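## Task

Carry plate M09 into the nest named OUT so that it rests level within the nest's locating features, its A1 well lying at the nest corner labelled A1. Plates M06, M60, M90 and M66 have to finish exactly where they began. The result only counts if the plate stays put without the robot holding it, so release it and pull the gripper away at the end.

## Robot and tools

Robot: one four-axis SCARA-type plate handler (joints lift, shoulder, elbow, wrist yaw) carrying a two-finger parallel gripper. The gripper is always level; it can translate and spin about vertical but never tilt. The commanded point, end_effector_position, is midway between the two rubber pads, about 2 to 3 cm back from the fingertips. In the gripper's own axes the fingers extend along +x and close along y. Plates are told apart only by their ID labels; well A1 is at the plate's clipped corner.

Scene frame: origin on the table surface under the arm base, +z up, +y to the left when facing along +x. Positions are in metres, orientation as quaternion wxyz. The reported hand position can be slightly wrong, more so at long reach.

execute_actions: argument actions is a list holding zero or one item; optional pictures (boolean) controls whether camera images come back (they do by default). An empty list just reports the current state. A motion item is {"rows": [[...]], "steps": n}: up to 15 rows, n from 1 to 15 (default 15), each step lasting 1/30 s; one row is applied per step and the final row repeats if rows run out. A wait item is {"steps": n} with n up to 300, counted from the previous result, so your thinking time eats into it. A refused call moves nothing.

A row is five numbers, each in [-1, 1]: dx, dy, dz, rz, opening. The first four are an offset of the target from a reference pose, expressed in the gripper's own axes; 1.0 equals 0.6 m for dx, dy, dz and 180 degrees for rz. Positive rz rotates from gripper +x toward +y. The reference is the gripper pose printed in the latest result that showed it; before any such result in the scene, or for later calls within one reply, it is the pose at the moment the action begins. Every row uses that same reference, so rows do not add up. Because the reference is a measured pose, resending a small offset against a rigid object does not press harder, though against something yielding it does. All-zero offsets are not a pause: they pull the hand back to the reference. Opening is absolute, not an offset: +1 is fully open (0.140 m), -1 is closed (pads still 0.066 m apart); a full close needs at least about 0.6 s.

Each step the target is trimmed to within 70 mm and 16 degrees of the measured pose, and damped inverse kinematics drives the joints. After an action the arm travels only as far as that trimmed pose, so long moves may stop short; read the pose and send the remainder.

move: target is one row in the same format and reference; speed is in m/s, 0.002 to 0.5 (default 0.25), with rotation capped at twice that in rad/s. It drives a straight path lasting 0.5 to 10 s (cut off at 10 s), turning the short way, with no obstacle avoidance; the hand may lag, deviate, or exceed the speed near full arm extension. Opening is sent when the move starts. It returns once motion settles, or 5 s after the path ends. Its result adds a move: line giving the ending (done, off_target, moving, held, fault, etc.), the limits that applied (paced = pose clipped; held = some steps blocked by a check, after which the arm may surge faster) and the remaining distance to target. Faster contacts and targets set deeper past a surface hit harder.

wait: seconds from 0 to 10; nothing new is commanded.

zoom_image: camera (cam_head_left, cam_head_right, cam_high, cam_low, cam_wrist) and region [x0, y0, x1, y1] in that camera's pixels, origin top-left, at most 504 by 504. Full images are 896x504 except cam_wrist, 504x504 fisheye. Calibration (intrinsics, distortion, world-to-camera transforms) is supplied; fixed cameras may be off by a couple of degrees and millimetres.

finished_scene: scene, integer 1 or 2. Answering with no tool call ends all scenes.

Result lines: the state line gives pose; Joint positions lists lift (m, 0 to 0.55), shoulder (rad, -2 to 2), elbow (rad, -2.8 to 2.8), wrist yaw (rad, about -12.57 to 12.57), then pad gap (m). Keep the elbow at least 0.4 rad away from zero or the arm may fold and fault. grip_measured is the finger opening on the command scale; to hold something command roughly 0.04 below it (less for a gentler hold). Readings may carry a fixed error near 1 mm. Pad force tops out near 18 N, though a quick close can squeeze harder. A pose unreachable line means the clearance check altered or stopped the command, and HELD marks affected steps. Hand target shows where the controller is currently steering.

Hazards: contact torque reaching a joint's load limit (lift 55.8 N, shoulder 8.37 N m, elbow 4.18 N m, wrist yaw 1.39 N m, held weight included) halts the arm for 10 s and drops the rest of the call. Holding loads heats motors: MOTOR HOT appears at 85 °C, and at 100 °C an OVER-TEMPERATURE FAULT brakes the arm until it cools. Held parts may occasionally be tugged. Avoid dropping or slamming plates, hard collisions or shoves, disturbing the other plates, and above all pushing anything off the table, which ends the scene.

Each tool is called after "Call:" as a command line: name --argument value for each argument, lists and objects as JSON in quotes; but a table of rows of numbers goes row by row, as --pt "numbers of a row", without its own name.

## Session

Call:
execute_actions --actions '[]'

Scene clock: 0.00 s of 7200.00 s.
end_effector_position=(+0.6800, -0.2510, +0.1948) grip_measured=+0.99 end_effector_quat_wxyz=(+0.856, +0.000, +0.000, -0.517)
Joint positions: [ 0.19   0.173  2.151 -3.411  0.14 ]
Hand target: +0.680, -0.251, +0.195; +0.856, +0.000, +0.000, -0.517

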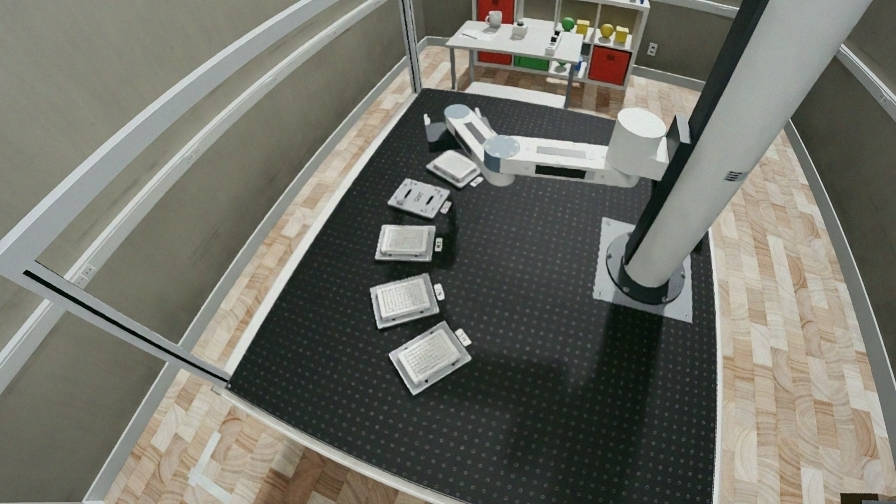

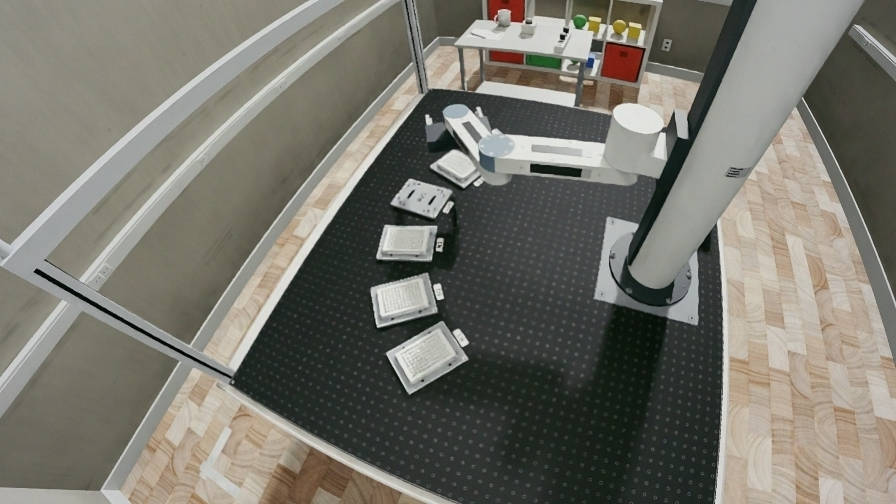

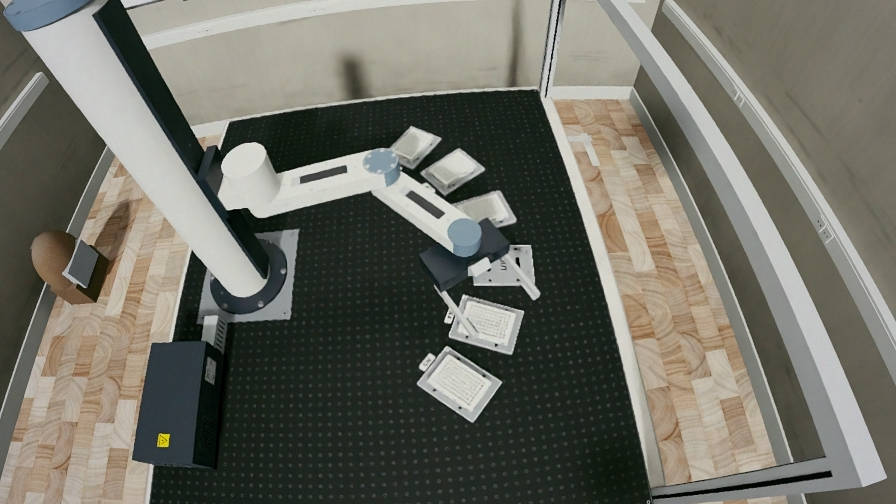

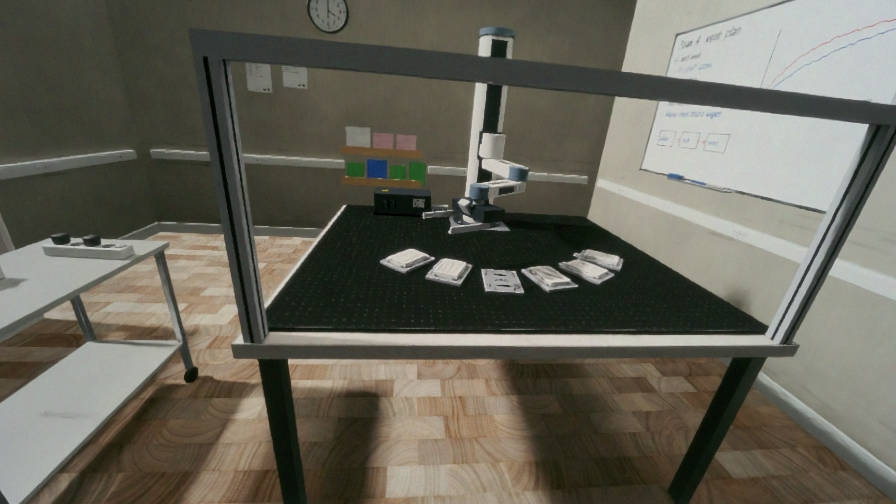

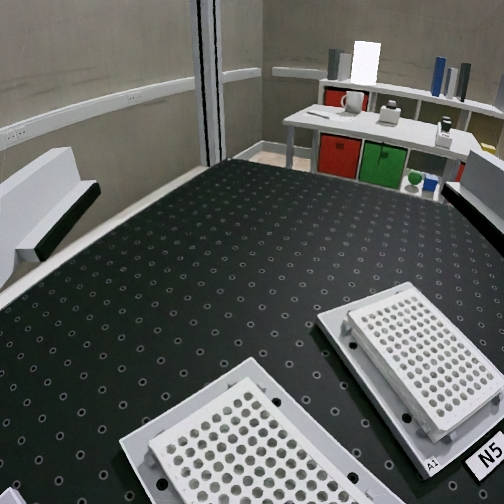

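Call:
zoom_image --camera "cam_head_left" --region '[350,90,550,410]'

Call:
zoom_image --camera "cam_high" --region '[370,110,570,430]'

Call:
zoom_image --camera "cam_low" --region '[360,230,640,310]'

Region (350, 90, 550, 410) of cam_head_left's 896x504 image, scaled by 1.575, with more detail than that image has; it fills the left 315 columns of this view, and the rest is white.

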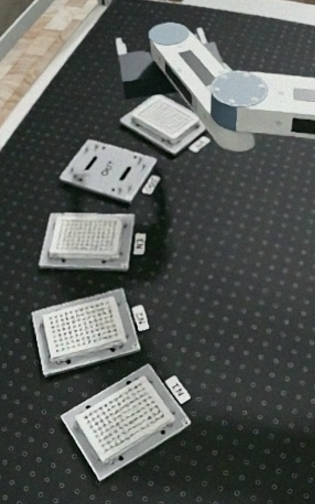

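Region (370, 110, 570, 430) of cam_high's 896x504 image, scaled by 1.575, with more detail than that image has; it fills the left 315 columns of this view, and the rest is white.

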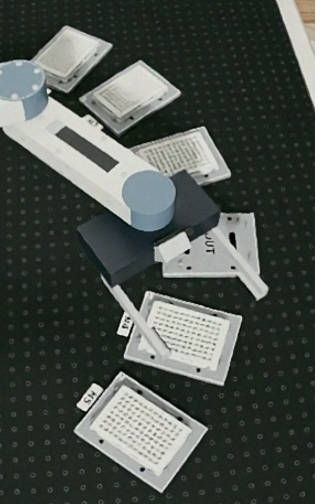

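Region (360, 230, 640, 310) of cam_low's 896x504 image, scaled by 1.800, with more detail than that image has; it fills the top 144 rows of this view, and the rest is white.

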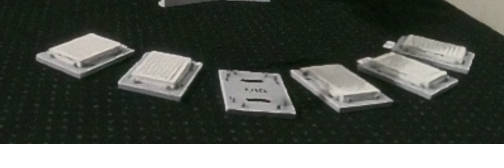

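Call:
zoom_image --camera "cam_wrist" --region '[250,250,504,504]'

Call:
zoom_image --camera "cam_head_left" --region '[360,140,500,280]'

Call:
zoom_image --camera "cam_head_left" --region '[360,265,500,405]'

Call:
zoom_image --camera "cam_low" --region '[370,240,510,300]'

Region (250, 250, 504, 504) of cam_wrist's 504x504 image, scaled by 1.984, with more detail than that image has.

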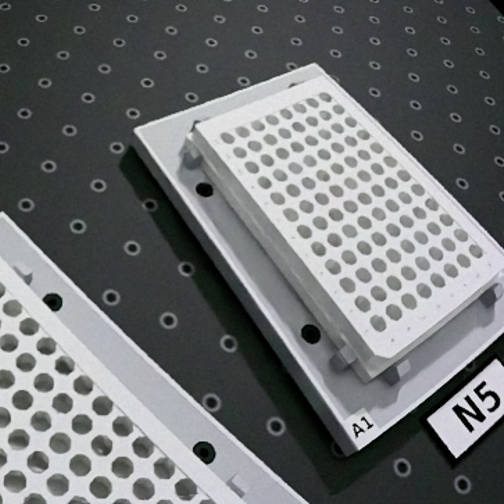

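Region (360, 140, 500, 280) of cam_head_left's 896x504 image, scaled by 3.600, with more detail than that image has.

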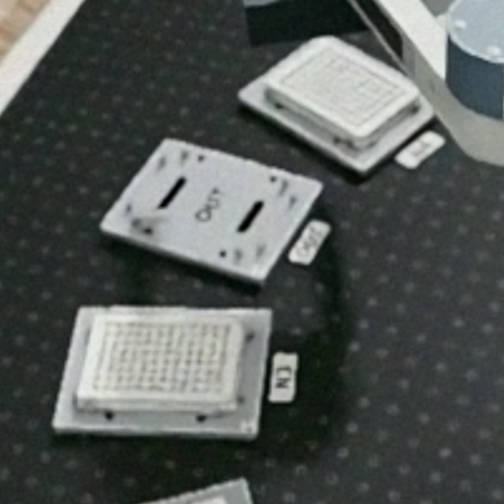

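Region (360, 265, 500, 405) of cam_head_left's 896x504 image, scaled by 3.600, with more detail than that image has.

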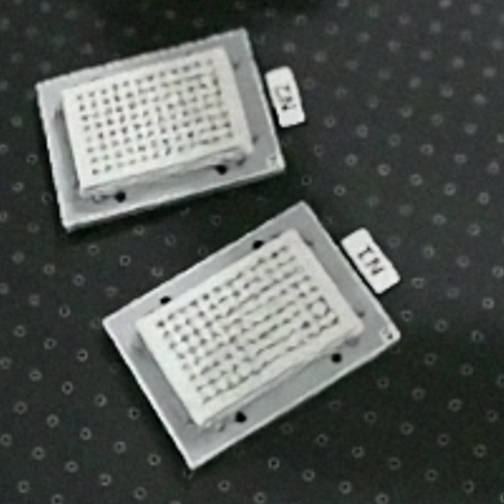

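Region (370, 240, 510, 300) of cam_low's 896x504 image, scaled by 3.600, with more detail than that image has; it fills the top 216 rows of this view, and the rest is white.

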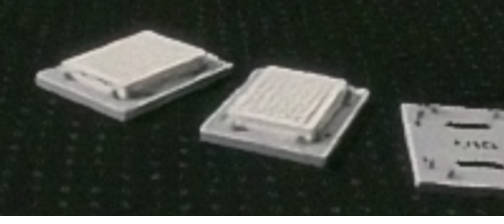

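Call:
move --target '[-0.435,-0.11,-0.14,0.25,1]' --speed 0.4

Scene clock: 10.57 s of 7200.00 s.
end_effector_position=(+0.5002, -0.0505, +0.1108) grip_measured=+0.99 end_effector_quat_wxyz=(+0.989, +0.000, +0.000, -0.151)
Joint positions: [ 0.106  0.959  0.74  -2.001  0.14 ]
Hand target: +0.500, -0.051, +0.111; +0.989, +0.000, +0.000, -0.150
Off the commanded pose: 0.000 m, 0 deg.
After step 90, 6.13 s passed at rest.
move: done
camera_calibration (this result's frames):
cam_wrist: T_world_to_cam=[[-0.30042, -0.953792, -0.00535741, 0.112176], [-0.574933, 0.185565, -0.79688, 0.372325], [0.761052, -0.236318, -0.604114, -0.230516], [0, 0, 0, 1]] pos_world=[0.423196, -0.0165736, 0.158042]

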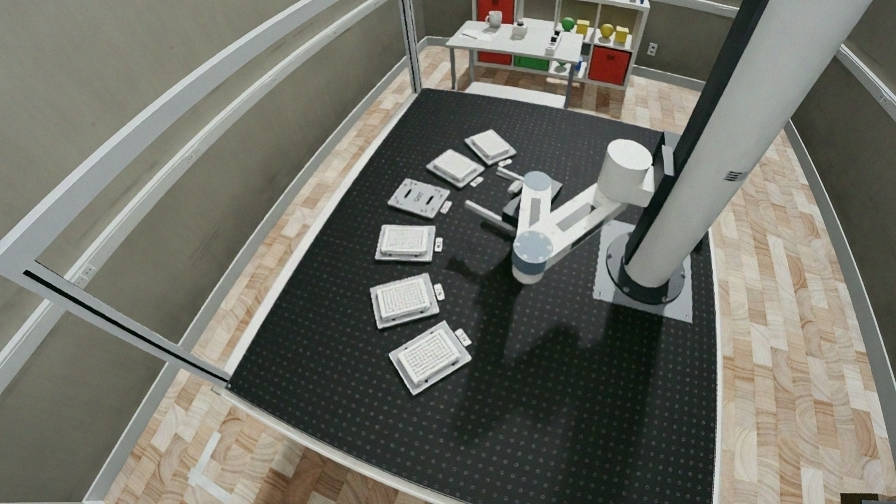

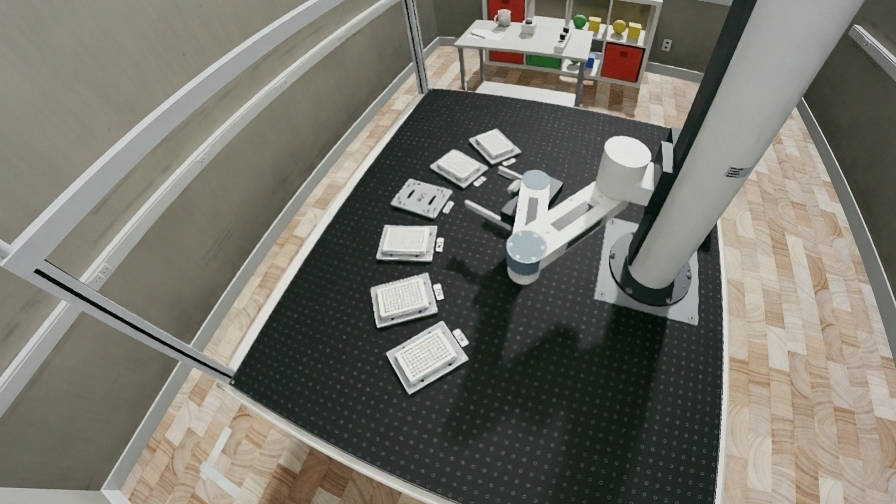

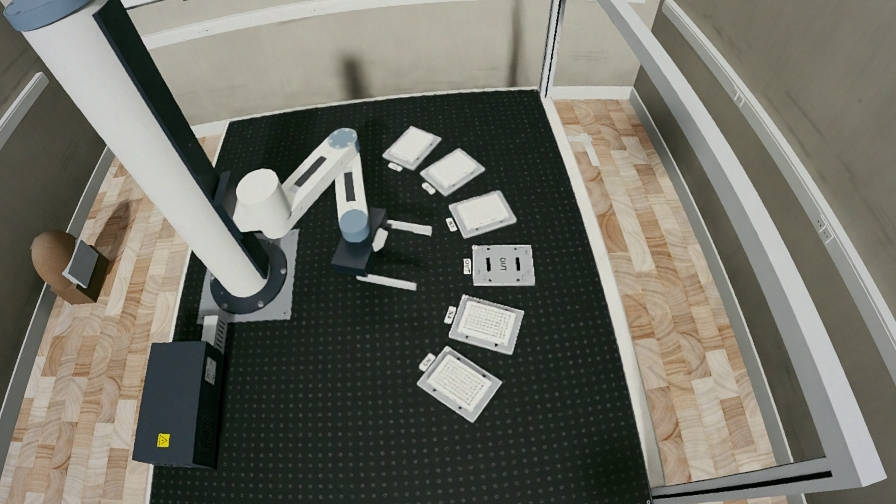

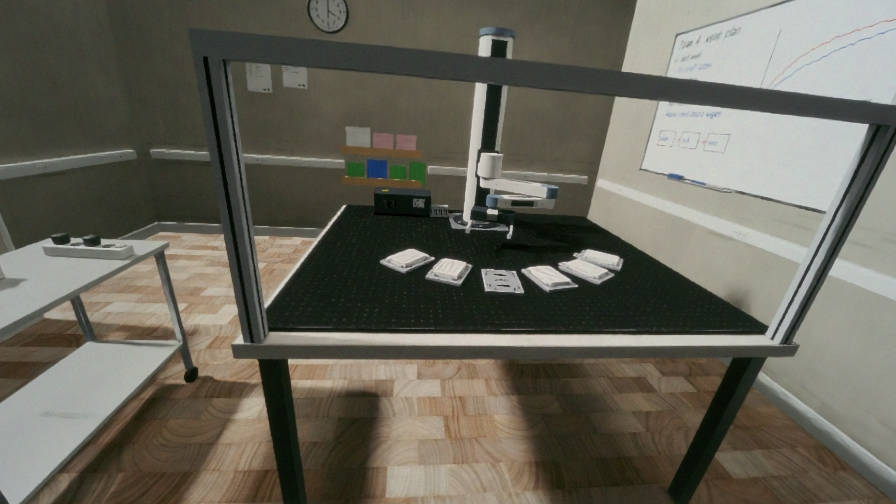

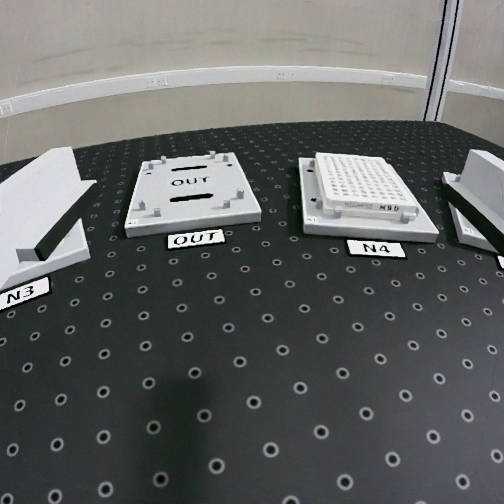

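Call:
zoom_image --camera "cam_wrist" --region '[110,130,504,270]'

Call:
move --target '[0,0,0,0.25,1]' --speed 0.4

Region (110, 130, 504, 270) of cam_wrist's 504x504 image, scaled by 1.279, with more detail than that image has; it fills the top 179 rows of this view, and the rest is white.

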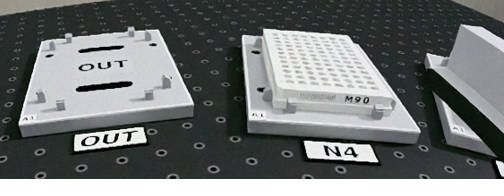

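Scene clock: 12.87 s of 7200.00 s.
end_effector_position=(+0.5002, -0.0506, +0.1108) grip_measured=+0.99 end_effector_quat_wxyz=(+0.971, +0.000, +0.000, +0.239)
Joint positions: [ 0.106  0.437  0.913 -0.868  0.14 ]
Hand target: +0.500, -0.050, +0.111; +0.971, +0.000, +0.000, +0.239
Off the commanded pose: 0.000 m, 0 deg.
move: done
camera_calibration (this result's frames):
cam_wrist: T_world_to_cam=[[0.461839, -0.886948, -0.00535741, -0.265732], [-0.537805, -0.275225, -0.79688, 0.330495], [0.705316, 0.370911, -0.604114, -0.171984], [0, 0, 0, 1]] pos_world=[0.42177, -0.0809394, 0.158043]

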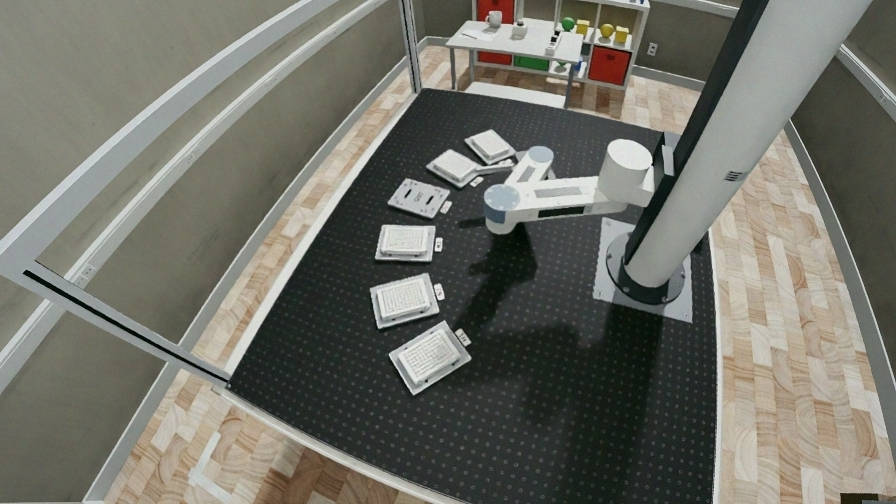

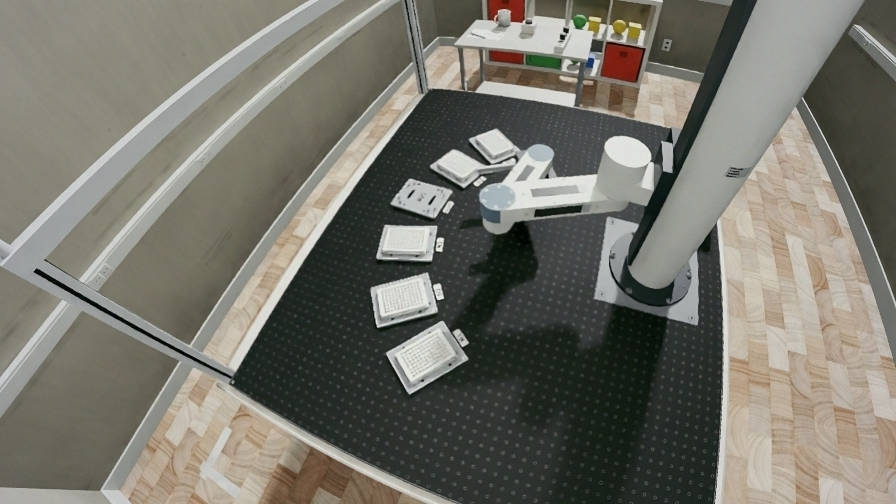

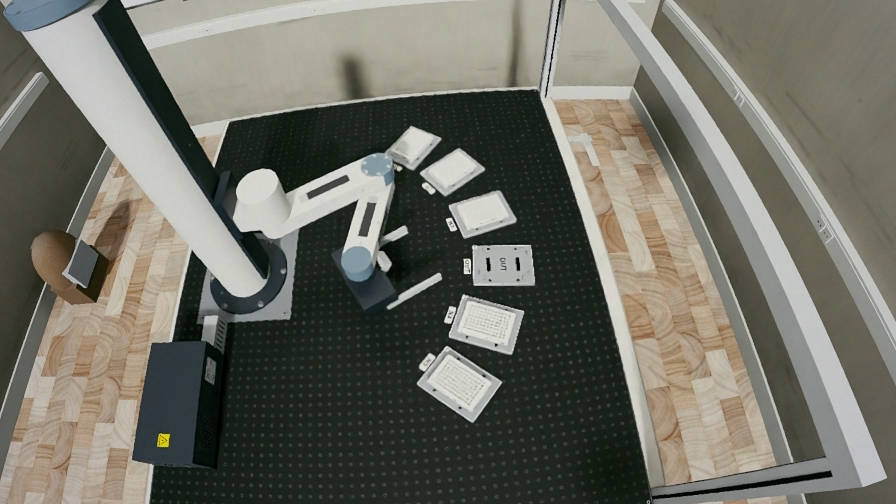

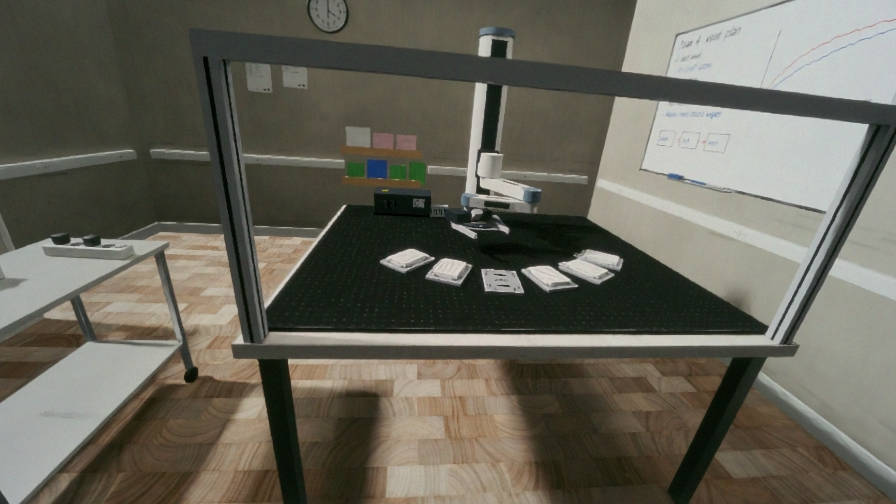

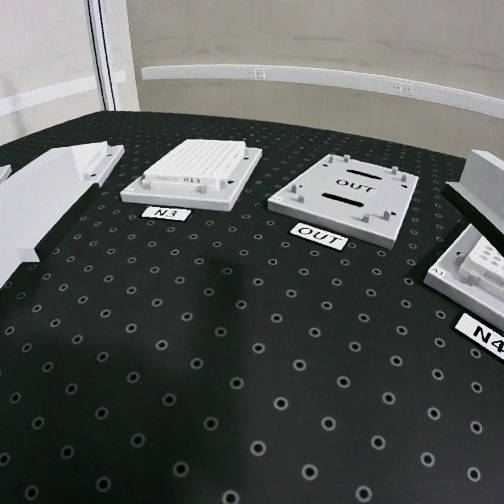

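Call:
zoom_image --camera "cam_wrist" --region '[110,130,280,230]'

Call:
move --target '[0,0.1,0,0.17,1]' --speed 0.4

Region (110, 130, 280, 230) of cam_wrist's 504x504 image, scaled by 2.965, with more detail than that image has; it fills the top 296 rows of this view, and the rest is white.

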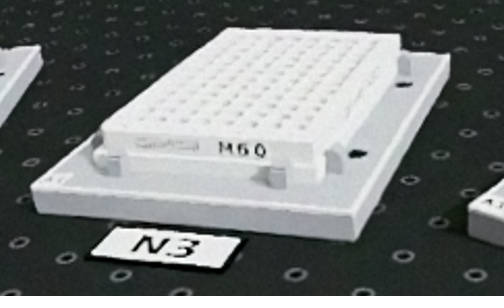

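Scene clock: 17.43 s of 7200.00 s.
end_effector_position=(+0.4724, +0.0026, +0.1108) grip_measured=+0.99 end_effector_quat_wxyz=(+0.873, +0.000, +0.000, +0.487)
Joint positions: [ 0.106  0.45   1.002 -0.435  0.14 ]
Hand target: +0.472, +0.003, +0.111; +0.873, +0.000, +0.000, +0.487
Off the commanded pose: 0.000 m, 0 deg.
After step 90, 0.53 s passed at rest.
move: done
camera_calibration (this result's frames):
cam_wrist: T_world_to_cam=[[0.84899, -0.528382, -0.00535741, -0.389541], [-0.322837, -0.510646, -0.79688, 0.2292], [0.418321, 0.678272, -0.604114, -0.0372687], [0, 0, 0, 1]] pos_world=[0.420301, -0.0635084, 0.158043]

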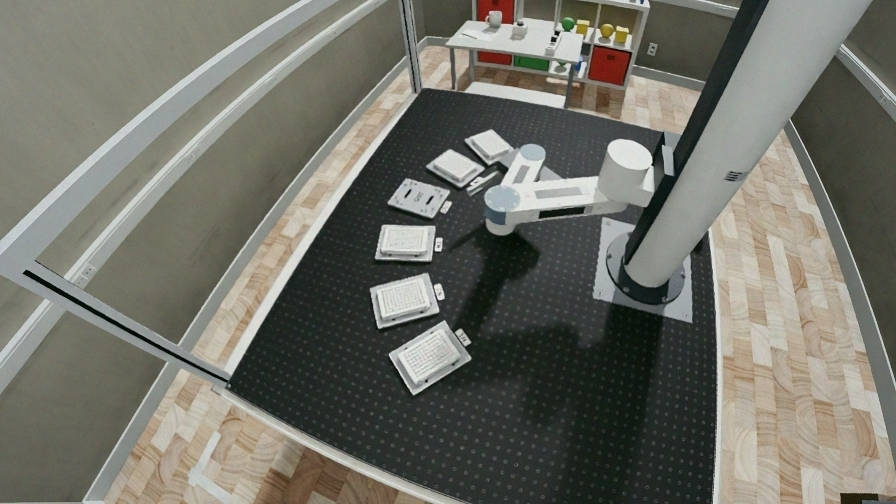

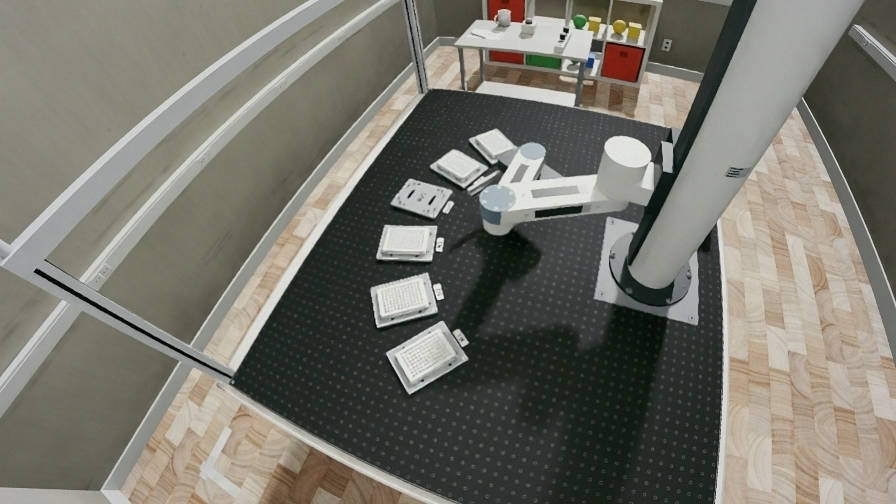

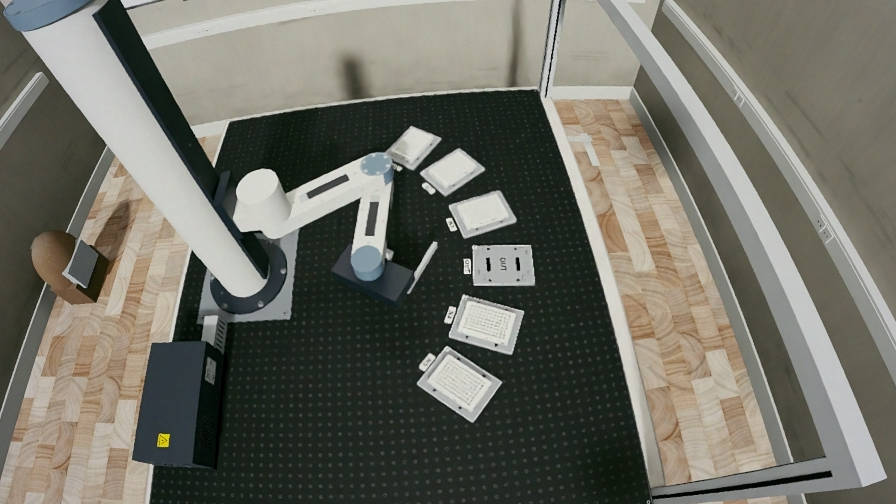

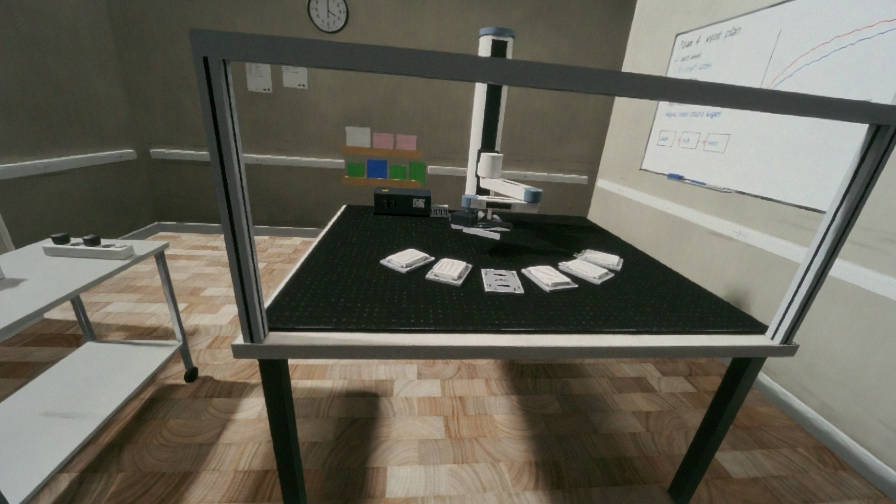

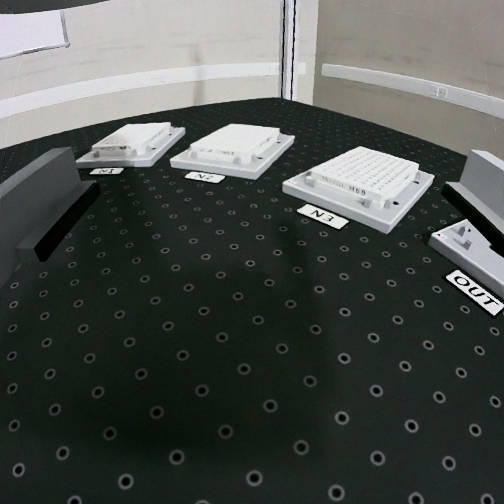

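Call:
zoom_image --camera "cam_wrist" --region '[70,110,300,195]'

Region (70, 110, 300, 195) of cam_wrist's 504x504 image, scaled by 2.191, with more detail than that image has; it fills the top 186 rows of this view, and the rest is white.

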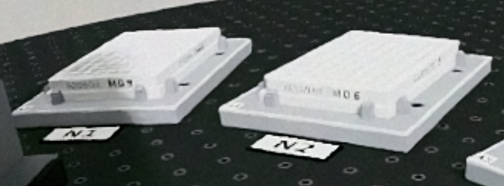

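Call:
move --target '[0.375,0.367,0,-0.024,1]' --speed 0.4

Scene clock: 23.70 s of 7200.00 s.
end_effector_position=(+0.4033, +0.3097, +0.1108) grip_measured=+0.99 end_effector_quat_wxyz=(+0.891, +0.000, +0.000, +0.454)
Joint positions: [ 0.106  1.873  0.969 -1.9    0.14 ]
Hand target: +0.403, +0.310, +0.111; +0.891, +0.000, +0.000, +0.454
Off the commanded pose: 0.000 m, 0 deg.
After step 90, 1.73 s passed at rest.
move: done; limits=paced
camera_calibration (this result's frames):
cam_wrist: T_world_to_cam=[[0.806952, -0.590593, -0.00535741, -0.132472], [-0.360241, -0.484984, -0.79688, 0.370881], [0.468033, 0.644973, -0.604114, -0.226421], [0, 0, 0, 1]] pos_world=[0.346478, 0.24767, 0.158053]

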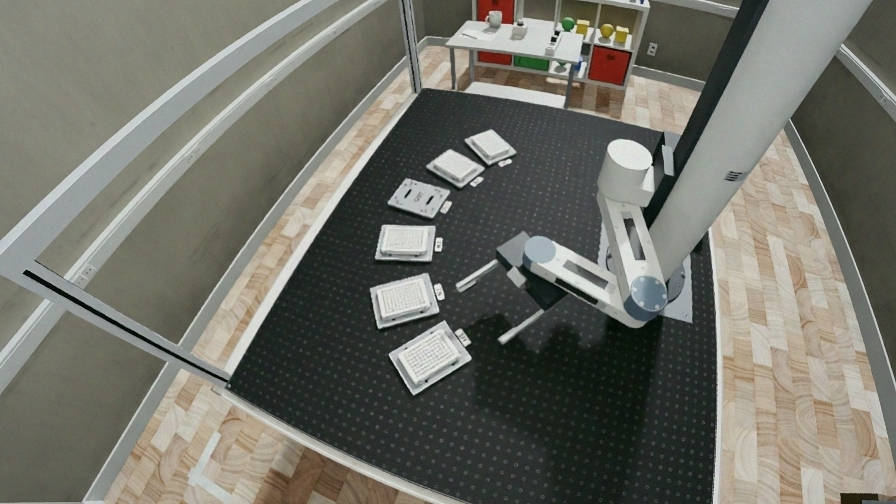

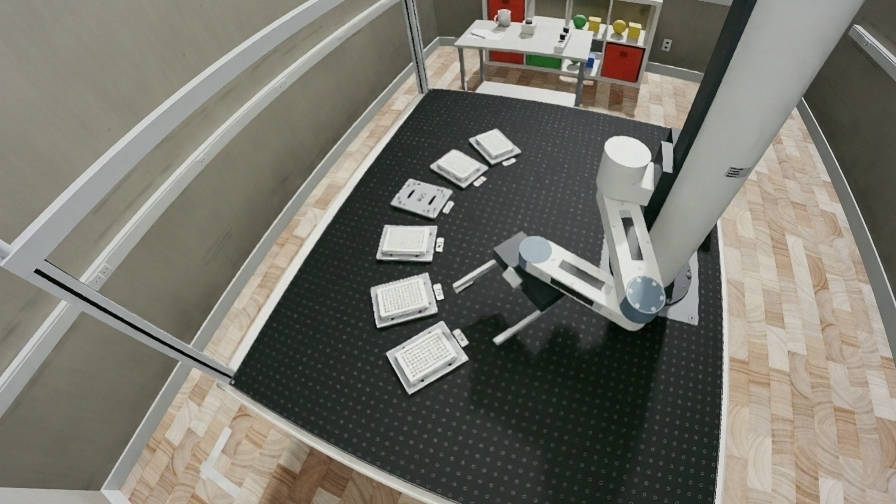

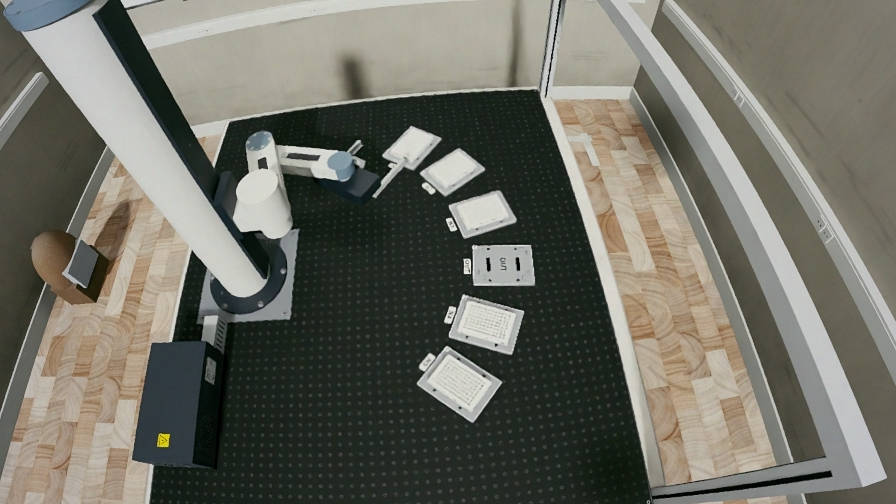

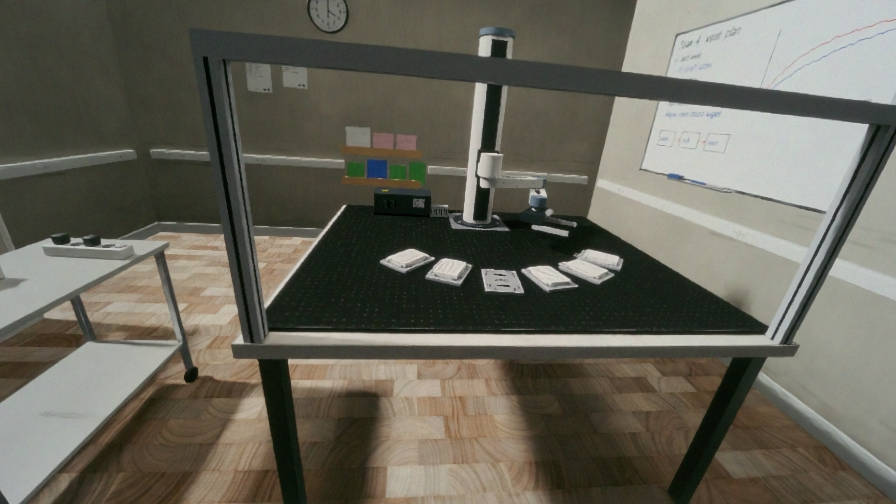

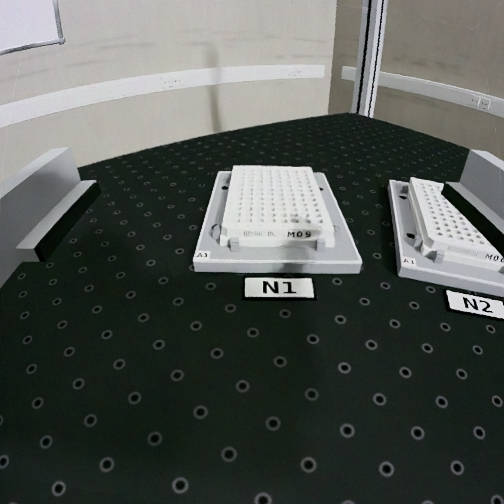

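Call:
zoom_image --camera "cam_wrist" --region '[180,155,380,280]'

Region (180, 155, 380, 280) of cam_wrist's 504x504 image, scaled by 2.520, with more detail than that image has; it fills the top 315 rows of this view, and the rest is white.

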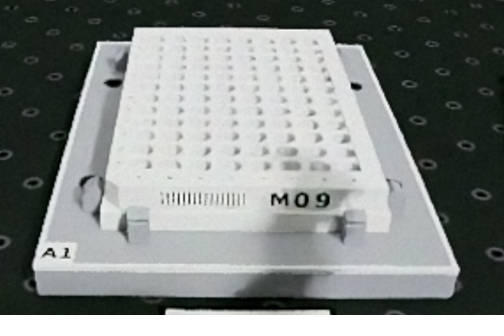

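Call:
move --target '[0.2,-0.017,0,-0.005,1]'

Scene clock: 28.13 s of 7200.00 s.
end_effector_position=(+0.4822, +0.4007, +0.1108) grip_measured=+0.99 end_effector_quat_wxyz=(+0.895, +0.000, +0.000, +0.447)
Joint positions: [ 0.106  1.63   1.55  -2.254  0.14 ]
Hand target: +0.482, +0.401, +0.111; +0.895, +0.000, +0.000, +0.447
Off the commanded pose: 0.000 m, 0 deg.
After step 90, 0.53 s passed at rest.
move: done
camera_calibration (this result's frames):
cam_wrist: T_world_to_cam=[[0.797727, -0.602994, -0.00535741, -0.132912], [-0.367694, -0.479358, -0.79688, 0.444819], [0.477946, 0.637663, -0.604114, -0.323925], [0, 0, 0, 1]] pos_world=[0.424403, 0.339638, 0.158068]

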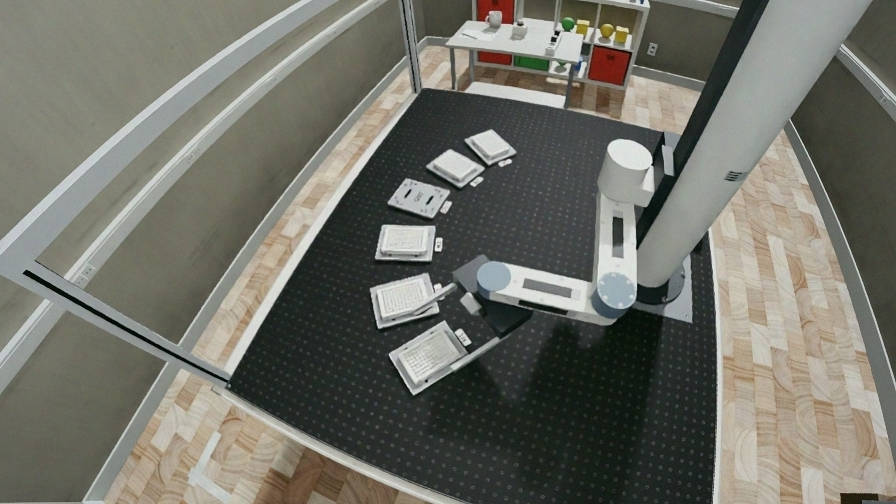

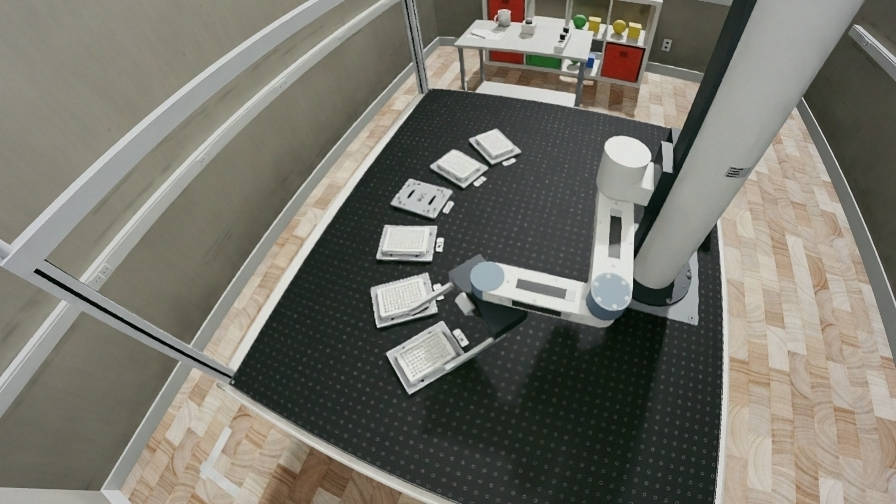

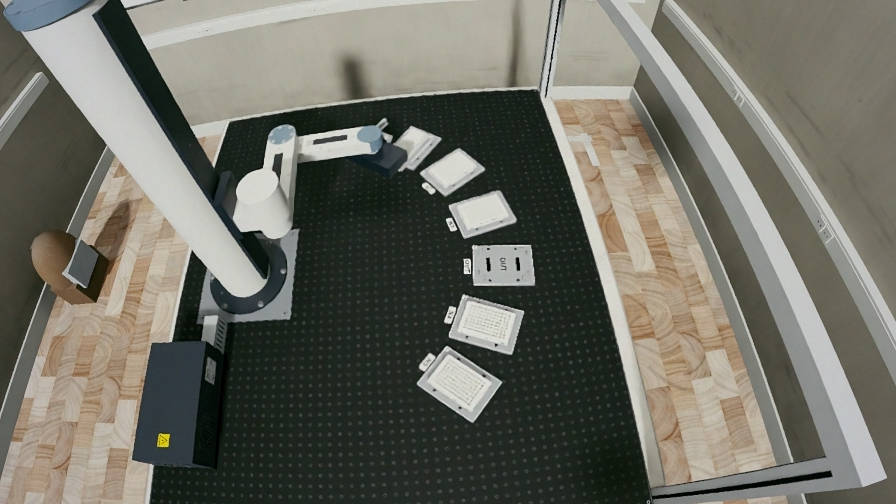

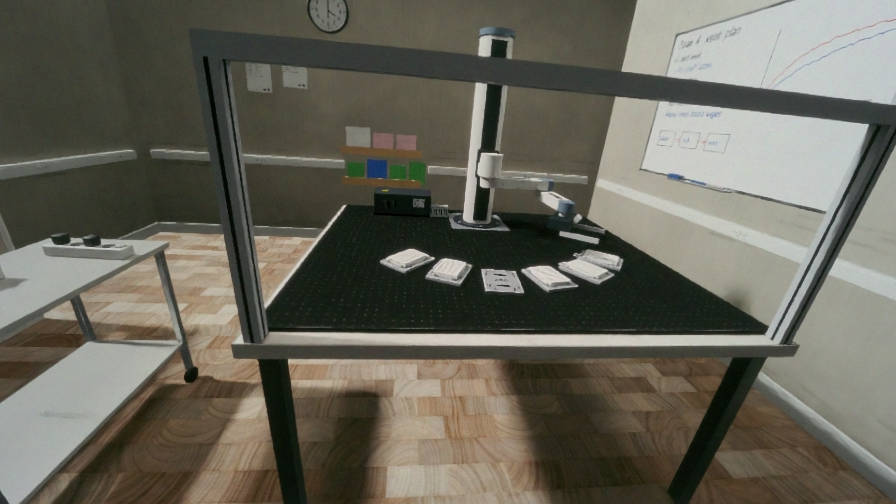

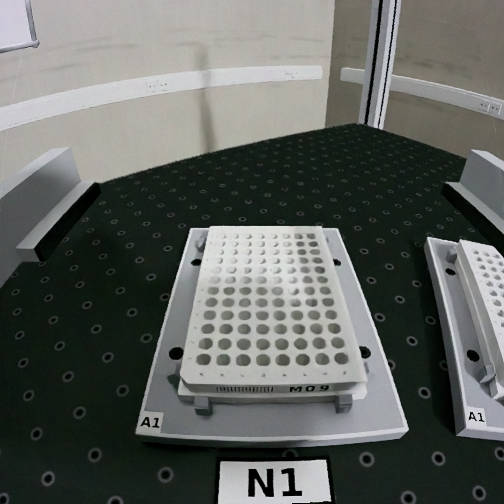

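Call:
zoom_image --camera "cam_wrist" --region '[130,215,420,450]'

Region (130, 215, 420, 450) of cam_wrist's 504x504 image, scaled by 1.738, with more detail than that image has; it fills the top 408 rows of this view, and the rest is white.

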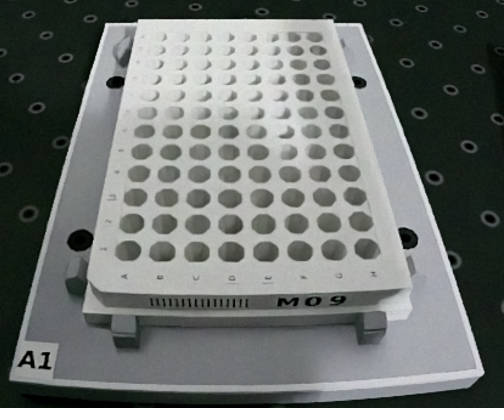

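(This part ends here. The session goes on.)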